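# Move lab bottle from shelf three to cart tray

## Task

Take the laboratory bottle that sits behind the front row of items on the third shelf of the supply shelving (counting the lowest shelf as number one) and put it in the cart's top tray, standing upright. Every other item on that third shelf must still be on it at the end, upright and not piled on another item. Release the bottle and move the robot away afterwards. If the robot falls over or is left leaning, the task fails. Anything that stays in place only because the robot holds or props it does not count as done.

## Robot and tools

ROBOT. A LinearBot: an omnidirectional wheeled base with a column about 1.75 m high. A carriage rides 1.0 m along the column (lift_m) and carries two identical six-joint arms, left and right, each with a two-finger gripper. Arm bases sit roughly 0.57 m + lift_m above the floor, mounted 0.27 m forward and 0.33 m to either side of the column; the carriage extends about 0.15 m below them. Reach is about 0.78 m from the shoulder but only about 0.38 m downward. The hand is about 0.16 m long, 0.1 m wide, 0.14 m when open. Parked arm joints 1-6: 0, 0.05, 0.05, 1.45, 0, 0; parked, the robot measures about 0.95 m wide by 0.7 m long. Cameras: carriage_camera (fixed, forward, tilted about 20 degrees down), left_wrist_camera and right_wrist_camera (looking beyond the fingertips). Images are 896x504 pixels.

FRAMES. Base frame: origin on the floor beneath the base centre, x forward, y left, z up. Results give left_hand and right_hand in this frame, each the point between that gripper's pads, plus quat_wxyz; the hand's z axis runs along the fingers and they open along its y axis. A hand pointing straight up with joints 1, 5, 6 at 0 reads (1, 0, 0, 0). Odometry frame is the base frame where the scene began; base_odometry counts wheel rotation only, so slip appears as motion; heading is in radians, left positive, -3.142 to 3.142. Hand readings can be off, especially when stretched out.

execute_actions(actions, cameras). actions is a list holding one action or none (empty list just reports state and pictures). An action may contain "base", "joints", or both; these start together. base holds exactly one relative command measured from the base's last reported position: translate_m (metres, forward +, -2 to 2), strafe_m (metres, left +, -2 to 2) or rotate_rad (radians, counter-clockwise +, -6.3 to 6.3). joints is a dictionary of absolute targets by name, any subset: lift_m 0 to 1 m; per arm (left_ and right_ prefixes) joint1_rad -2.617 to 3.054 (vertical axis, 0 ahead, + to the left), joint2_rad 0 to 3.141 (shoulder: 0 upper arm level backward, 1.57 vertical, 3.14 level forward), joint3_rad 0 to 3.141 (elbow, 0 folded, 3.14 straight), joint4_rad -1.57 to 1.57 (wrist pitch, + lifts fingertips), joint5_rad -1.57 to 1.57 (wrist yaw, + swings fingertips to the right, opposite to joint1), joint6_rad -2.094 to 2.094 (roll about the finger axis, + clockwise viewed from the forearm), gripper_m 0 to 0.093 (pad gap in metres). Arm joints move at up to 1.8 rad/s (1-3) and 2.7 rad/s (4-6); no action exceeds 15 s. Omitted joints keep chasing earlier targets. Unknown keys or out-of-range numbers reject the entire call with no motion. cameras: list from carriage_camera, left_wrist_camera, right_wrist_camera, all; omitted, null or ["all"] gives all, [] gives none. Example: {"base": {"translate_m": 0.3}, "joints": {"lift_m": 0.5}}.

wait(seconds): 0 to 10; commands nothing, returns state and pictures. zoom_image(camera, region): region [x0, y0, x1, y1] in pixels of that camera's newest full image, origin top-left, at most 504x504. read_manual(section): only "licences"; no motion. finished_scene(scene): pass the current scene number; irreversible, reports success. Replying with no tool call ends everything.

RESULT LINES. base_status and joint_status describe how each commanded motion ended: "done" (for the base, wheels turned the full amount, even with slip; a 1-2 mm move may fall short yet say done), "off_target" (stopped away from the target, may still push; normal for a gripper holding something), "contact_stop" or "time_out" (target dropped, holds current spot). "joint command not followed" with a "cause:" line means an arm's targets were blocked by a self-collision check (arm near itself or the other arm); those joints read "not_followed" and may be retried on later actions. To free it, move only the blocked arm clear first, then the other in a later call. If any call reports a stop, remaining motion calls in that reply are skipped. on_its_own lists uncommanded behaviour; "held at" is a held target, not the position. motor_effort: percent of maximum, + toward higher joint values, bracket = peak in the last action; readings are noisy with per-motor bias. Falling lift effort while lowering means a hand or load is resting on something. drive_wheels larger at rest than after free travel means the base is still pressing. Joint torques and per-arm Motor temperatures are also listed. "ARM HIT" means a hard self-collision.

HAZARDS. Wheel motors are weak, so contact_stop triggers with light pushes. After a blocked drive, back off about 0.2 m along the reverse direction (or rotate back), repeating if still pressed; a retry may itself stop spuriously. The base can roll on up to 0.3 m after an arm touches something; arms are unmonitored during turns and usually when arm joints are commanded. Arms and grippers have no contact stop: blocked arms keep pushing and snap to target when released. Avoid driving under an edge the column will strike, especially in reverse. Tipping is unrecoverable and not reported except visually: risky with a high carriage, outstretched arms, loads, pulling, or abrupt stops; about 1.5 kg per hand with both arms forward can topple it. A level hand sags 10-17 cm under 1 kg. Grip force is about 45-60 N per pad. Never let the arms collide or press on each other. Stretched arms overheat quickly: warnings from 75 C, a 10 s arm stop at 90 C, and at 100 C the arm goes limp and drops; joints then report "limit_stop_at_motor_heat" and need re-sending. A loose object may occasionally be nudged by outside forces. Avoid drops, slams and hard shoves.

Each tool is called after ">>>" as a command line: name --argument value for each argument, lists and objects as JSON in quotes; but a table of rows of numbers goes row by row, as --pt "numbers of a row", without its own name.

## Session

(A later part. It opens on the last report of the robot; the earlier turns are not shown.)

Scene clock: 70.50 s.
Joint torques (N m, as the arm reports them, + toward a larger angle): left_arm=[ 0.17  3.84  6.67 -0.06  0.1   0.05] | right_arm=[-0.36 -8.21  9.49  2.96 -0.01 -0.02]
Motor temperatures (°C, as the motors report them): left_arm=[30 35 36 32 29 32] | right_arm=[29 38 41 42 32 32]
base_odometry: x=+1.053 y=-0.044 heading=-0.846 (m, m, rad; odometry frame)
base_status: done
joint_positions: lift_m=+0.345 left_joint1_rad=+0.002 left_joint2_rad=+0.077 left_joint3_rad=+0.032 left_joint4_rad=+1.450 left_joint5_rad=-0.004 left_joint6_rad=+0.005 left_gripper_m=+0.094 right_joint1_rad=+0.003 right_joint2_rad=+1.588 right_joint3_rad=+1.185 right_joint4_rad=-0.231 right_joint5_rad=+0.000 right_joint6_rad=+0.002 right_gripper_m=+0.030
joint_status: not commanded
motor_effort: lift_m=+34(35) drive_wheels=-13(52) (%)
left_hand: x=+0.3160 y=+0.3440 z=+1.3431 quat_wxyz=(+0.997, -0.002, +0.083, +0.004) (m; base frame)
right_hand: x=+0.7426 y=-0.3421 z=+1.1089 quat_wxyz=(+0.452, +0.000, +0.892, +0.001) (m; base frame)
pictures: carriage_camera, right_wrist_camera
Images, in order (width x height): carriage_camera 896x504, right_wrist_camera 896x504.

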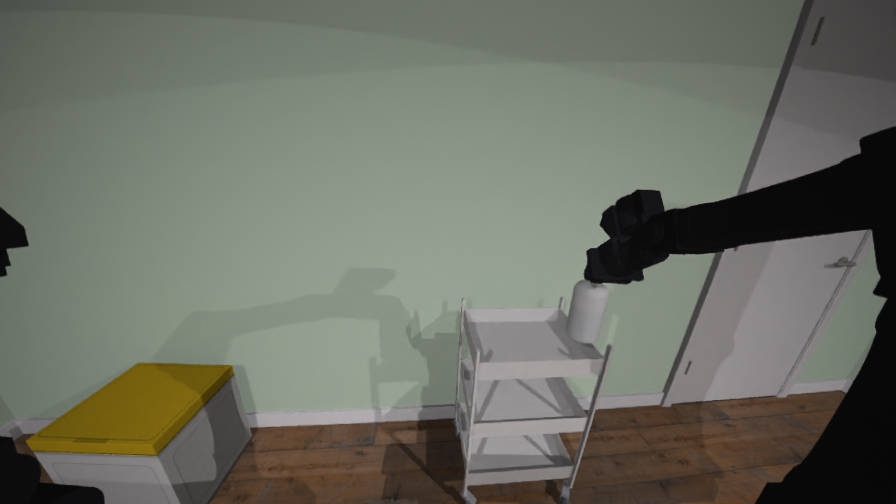

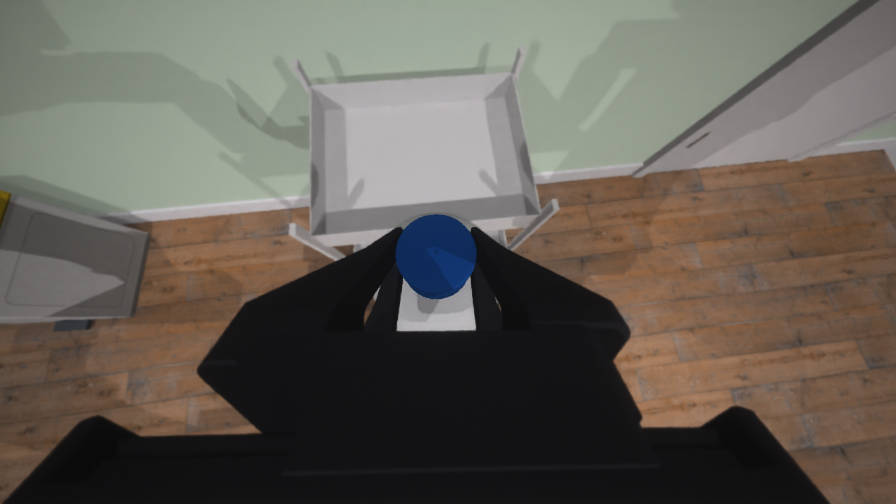

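>>> execute_actions --actions '[{"base":{"translate_m":0.3},"joints":{"lift_m":0.22}}]' --cameras '[]'

>>> execute_actions --actions '[{"joints":{"lift_m":0.13}}]' --cameras '["carriage_camera","right_wrist_camera"]'

>>> execute_actions --actions '[{"joints":{"lift_m":0.105}}]' --cameras '["carriage_camera"]'

Scene clock: 81.20 s.
Joint torques (N m, as the arm reports them, + toward a larger angle): left_arm=[ 0.3   4.05  6.49 -0.03  0.12  0.03] | right_arm=[-0.36 -8.31  9.47  2.98 -0.01 -0.02]
Motor temperatures (°C, as the motors report them): left_arm=[30 35 36 32 29 32] | right_arm=[29 39 41 43 32 32]
base_odometry: x=+1.251 y=-0.270 heading=-0.847 (m, m, rad; odometry frame)
base_status: done
joint_positions: lift_m=+0.220 left_joint1_rad=+0.002 left_joint2_rad=+0.077 left_joint3_rad=+0.032 left_joint4_rad=+1.451 left_joint5_rad=-0.004 left_joint6_rad=+0.005 left_gripper_m=+0.094 right_joint1_rad=+0.003 right_joint2_rad=+1.587 right_joint3_rad=+1.185 right_joint4_rad=-0.237 right_joint5_rad=+0.000 right_joint6_rad=+0.001 right_gripper_m=+0.030
joint_status: all done
motor_effort: lift_m=+31(32) drive_wheels=-12(44) (%)
left_hand: x=+0.3159 y=+0.3440 z=+1.2184 quat_wxyz=(+0.997, -0.002, +0.083, +0.004) (m; base frame)
right_hand: x=+0.7416 y=-0.3419 z=+0.9831 quat_wxyz=(+0.449, -0.001, +0.894, +0.001) (m; base frame)
pictures: none
No camera images: the call's "cameras" was empty. Leave "cameras" out to get every camera's image.

Scene clock: 82.10 s.
Joint torques (N m, as the arm reports them, + toward a larger angle): left_arm=[0.21 3.95 6.33 0.02 0.07 0.02] | right_arm=[-0.39 -8.27  9.45  3.   -0.03 -0.01]
Motor temperatures (°C, as the motors report them): left_arm=[30 35 36 32 29 32] | right_arm=[29 39 41 44 32 32]
base_odometry: x=+1.251 y=-0.269 heading=-0.847 (m, m, rad; odometry frame)
base_status: not commanded
joint_positions: lift_m=+0.130 left_joint1_rad=+0.002 left_joint2_rad=+0.077 left_joint3_rad=+0.032 left_joint4_rad=+1.450 left_joint5_rad=-0.004 left_joint6_rad=+0.005 left_gripper_m=+0.094 right_joint1_rad=+0.003 right_joint2_rad=+1.587 right_joint3_rad=+1.185 right_joint4_rad=-0.236 right_joint5_rad=+0.000 right_joint6_rad=+0.001 right_gripper_m=+0.030
joint_status: all done
motor_effort: lift_m=+30(31) drive_wheels=-11(14) (%)
left_hand: x=+0.3160 y=+0.3440 z=+1.1284 quat_wxyz=(+0.997, -0.002, +0.083, +0.004) (m; base frame)
right_hand: x=+0.7417 y=-0.3419 z=+0.8933 quat_wxyz=(+0.449, -0.001, +0.893, +0.001) (m; base frame)
pictures: carriage_camera, right_wrist_camera
Images, in order (width x height): carriage_camera 896x504, right_wrist_camera 896x504.

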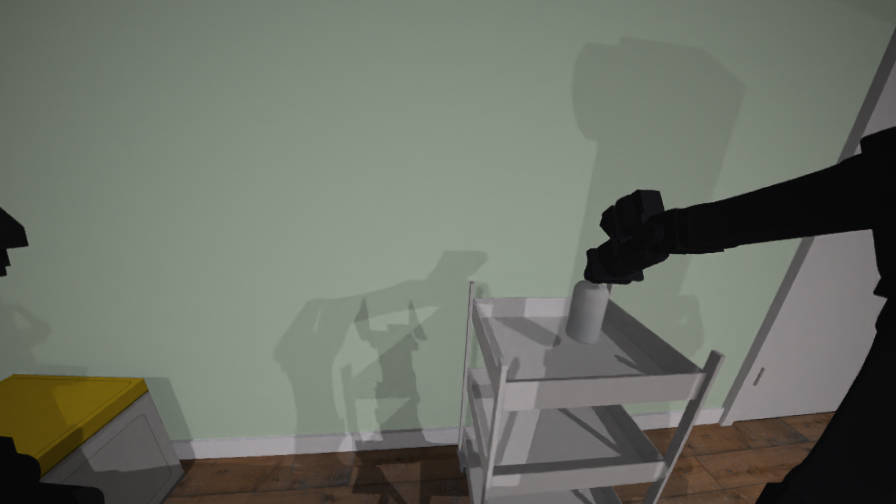

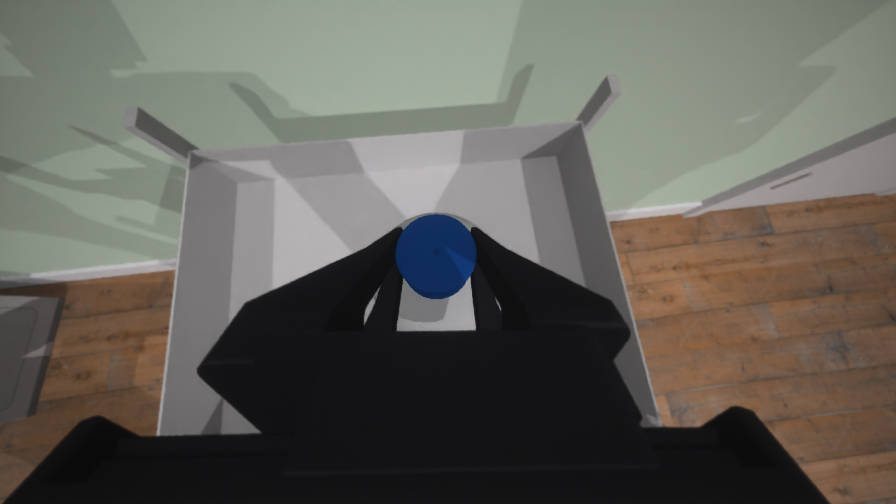

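Scene clock: 82.80 s.
Joint torques (N m, as the arm reports them, + toward a larger angle): left_arm=[ 0.24  3.92  6.67 -0.05  0.03  0.05] | right_arm=[-0.32 -8.52  9.57  2.97 -0.03  0.  ]
Motor temperatures (°C, as the motors report them): left_arm=[30 35 36 32 29 32] | right_arm=[29 39 41 44 32 32]
base_odometry: x=+1.251 y=-0.270 heading=-0.847 (m, m, rad; odometry frame)
base_status: not commanded
joint_positions: lift_m=+0.105 left_joint1_rad=+0.002 left_joint2_rad=+0.077 left_joint3_rad=+0.032 left_joint4_rad=+1.450 left_joint5_rad=-0.004 left_joint6_rad=+0.005 left_gripper_m=+0.094 right_joint1_rad=+0.003 right_joint2_rad=+1.591 right_joint3_rad=+1.185 right_joint4_rad=-0.236 right_joint5_rad=+0.000 right_joint6_rad=+0.001 right_gripper_m=+0.030
joint_status: all done
motor_effort: lift_m=+31(32) drive_wheels=-11(12) (%)
left_hand: x=+0.3160 y=+0.3440 z=+1.1033 quat_wxyz=(+0.997, -0.002, +0.083, +0.004) (m; base frame)
right_hand: x=+0.7420 y=-0.3419 z=+0.8665 quat_wxyz=(+0.448, -0.001, +0.894, +0.001) (m; base frame)
pictures: carriage_camera
Images, in order (width x height): carriage_camera 896x504.

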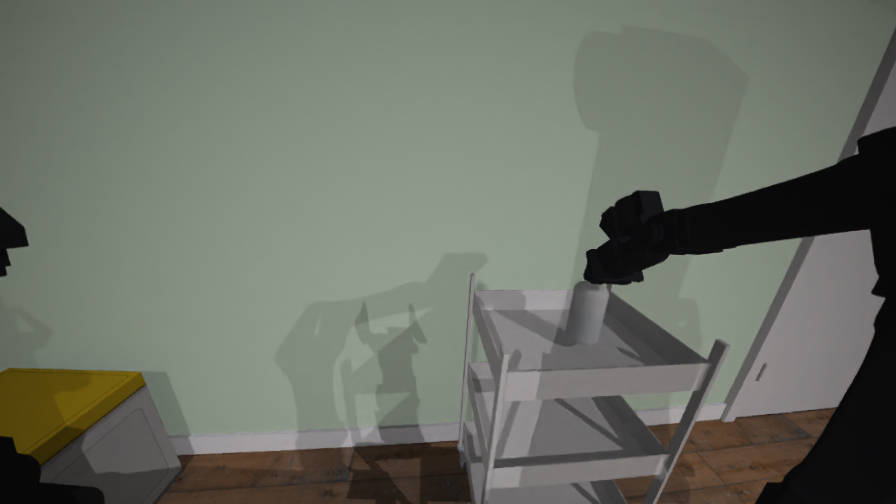

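>>> execute_actions --actions '[{"joints":{"lift_m":0.085}}]' --cameras '[]'

Scene clock: 86.43 s.
Joint torques (N m, as the arm reports them, + toward a larger angle): left_arm=[ 0.28  3.81  6.41 -0.04  0.08  0.03] | right_arm=[-0.31 -8.68  9.44  2.97 -0.02  0.  ]
Motor temperatures (°C, as the motors report them): left_arm=[30 35 36 32 29 32] | right_arm=[29 39 42 44 32 32]
base_odometry: x=+1.251 y=-0.270 heading=-0.847 (m, m, rad; odometry frame)
base_status: not commanded
joint_positions: lift_m=+0.085 left_joint1_rad=+0.002 left_joint2_rad=+0.077 left_joint3_rad=+0.032 left_joint4_rad=+1.450 left_joint5_rad=-0.004 left_joint6_rad=+0.005 left_gripper_m=+0.094 right_joint1_rad=+0.003 right_joint2_rad=+1.593 right_joint3_rad=+1.185 right_joint4_rad=-0.235 right_joint5_rad=+0.000 right_joint6_rad=+0.001 right_gripper_m=+0.030
joint_status: all done
motor_effort: lift_m=+31(33) drive_wheels=-11(11) (%)
left_hand: x=+0.3160 y=+0.3440 z=+1.0833 quat_wxyz=(+0.997, -0.002, +0.083, +0.004) (m; base frame)
right_hand: x=+0.7423 y=-0.3419 z=+0.8459 quat_wxyz=(+0.447, -0.001, +0.894, +0.001) (m; base frame)
pictures: none
No camera images: the call's "cameras" was empty. Leave "cameras" out to get every camera's image.

>>> execute_actions --actions '[{"joints":{"lift_m":0.07}}]' --cameras '[]'

Scene clock: 91.90 s.
Joint torques (N m, as the arm reports them, + toward a larger angle): left_arm=[ 0.18  4.14  6.51 -0.03  0.08 -0.01] | right_arm=[-0.42 -8.8   9.57  2.64 -0.02 -0.02]
Motor temperatures (°C, as the motors report them): left_arm=[30 35 36 32 29 32] | right_arm=[29 40 42 45 32 32]
base_odometry: x=+1.251 y=-0.269 heading=-0.847 (m, m, rad; odometry frame)
base_status: not commanded
joint_positions: lift_m=+0.070 left_joint1_rad=+0.002 left_joint2_rad=+0.077 left_joint3_rad=+0.032 left_joint4_rad=+1.450 left_joint5_rad=-0.003 left_joint6_rad=+0.005 left_gripper_m=+0.094 right_joint1_rad=+0.003 right_joint2_rad=+1.593 right_joint3_rad=+1.185 right_joint4_rad=-0.201 right_joint5_rad=+0.000 right_joint6_rad=+0.001 right_gripper_m=+0.030
joint_status: all done
motor_effort: lift_m=+29(32) drive_wheels=-10(12) (%)
left_hand: x=+0.3161 y=+0.3439 z=+1.0684 quat_wxyz=(+0.997, -0.001, +0.083, +0.004) (m; base frame)
right_hand: x=+0.7472 y=-0.3419 z=+0.8380 quat_wxyz=(+0.463, -0.001, +0.887, +0.001) (m; base frame)
pictures: none
No camera images: the call's "cameras" was empty. Leave "cameras" out to get every camera's image.

>>> execute_actions --actions '[{"joints":{"right_gripper_m":0.09}}]' --cameras '[]'

>>> execute_actions --actions '[{"base":{"translate_m":-0.4},"joints":{"lift_m":0.25}}]' --cameras '["carriage_camera"]'

>>> finished_scene --scene 1

Scene clock: 100.03 s.
Joint torques (N m, as the arm reports them, + toward a larger angle): left_arm=[ 0.28  4.11  6.64 -0.04  0.12  0.06] | right_arm=[-0.32 -8.63  9.62  2.43 -0.01 -0.01]
Motor temperatures (°C, as the motors report them): left_arm=[30 35 36 32 29 32] | right_arm=[29 41 42 45 32 32]
base_odometry: x=+1.251 y=-0.269 heading=-0.847 (m, m, rad; odometry frame)
base_status: not commanded
joint_positions: lift_m=+0.070 left_joint1_rad=+0.002 left_joint2_rad=+0.077 left_joint3_rad=+0.032 left_joint4_rad=+1.450 left_joint5_rad=-0.003 left_joint6_rad=+0.005 left_gripper_m=+0.094 right_joint1_rad=+0.003 right_joint2_rad=+1.593 right_joint3_rad=+1.185 right_joint4_rad=-0.174 right_joint5_rad=+0.000 right_joint6_rad=+0.001 right_gripper_m=+0.090
joint_status: all done
motor_effort: lift_m=+29(29) drive_wheels=-11(11) (%)
left_hand: x=+0.3161 y=+0.3439 z=+1.0684 quat_wxyz=(+0.997, -0.001, +0.083, +0.004) (m; base frame)
right_hand: x=+0.7509 y=-0.3419 z=+0.8435 quat_wxyz=(+0.474, -0.001, +0.880, +0.001) (m; base frame)
pictures: none
No camera images: the call's "cameras" was empty. Leave "cameras" out to get every camera's image.

Scene clock: 102.97 s.
Joint torques (N m, as the arm reports them, + toward a larger angle): left_arm=[ 0.25  3.92  6.39 -0.01  0.07  0.05] | right_arm=[-0.2  -8.34  9.6   2.2   0.01 -0.02]
Motor temperatures (°C, as the motors report them): left_arm=[30 35 37 32 29 32] | right_arm=[29 41 42 44 32 32]
base_odometry: x=+0.987 y=+0.031 heading=-0.849 (m, m, rad; odometry frame)
base_status: done
joint_positions: lift_m=+0.250 left_joint1_rad=+0.002 left_joint2_rad=+0.077 left_joint3_rad=+0.032 left_joint4_rad=+1.447 left_joint5_rad=-0.002 left_joint6_rad=+0.005 left_gripper_m=+0.094 right_joint1_rad=+0.003 right_joint2_rad=+1.587 right_joint3_rad=+1.185 right_joint4_rad=-0.157 right_joint5_rad=+0.000 right_joint6_rad=+0.001 right_gripper_m=+0.090
joint_status: all done
motor_effort: lift_m=+34(40) drive_wheels=-13(58) (%)
left_hand: x=+0.3169 y=+0.3438 z=+1.2479 quat_wxyz=(+0.996, -0.001, +0.085, +0.004) (m; base frame)
right_hand: x=+0.7527 y=-0.3417 z=+1.0292 quat_wxyz=(+0.485, -0.001, +0.875, +0.001) (m; base frame)
pictures: carriage_camera
Images, in order (width x height): carriage_camera 896x504.

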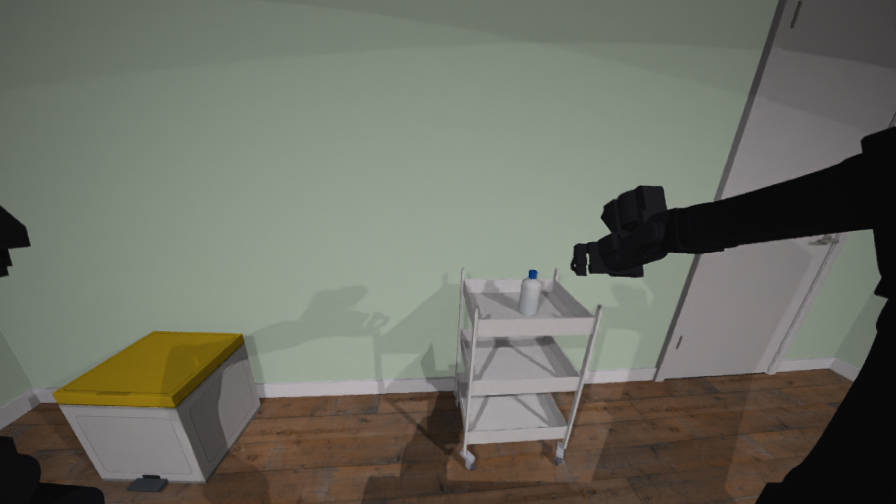

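The scene is finished: the task was done.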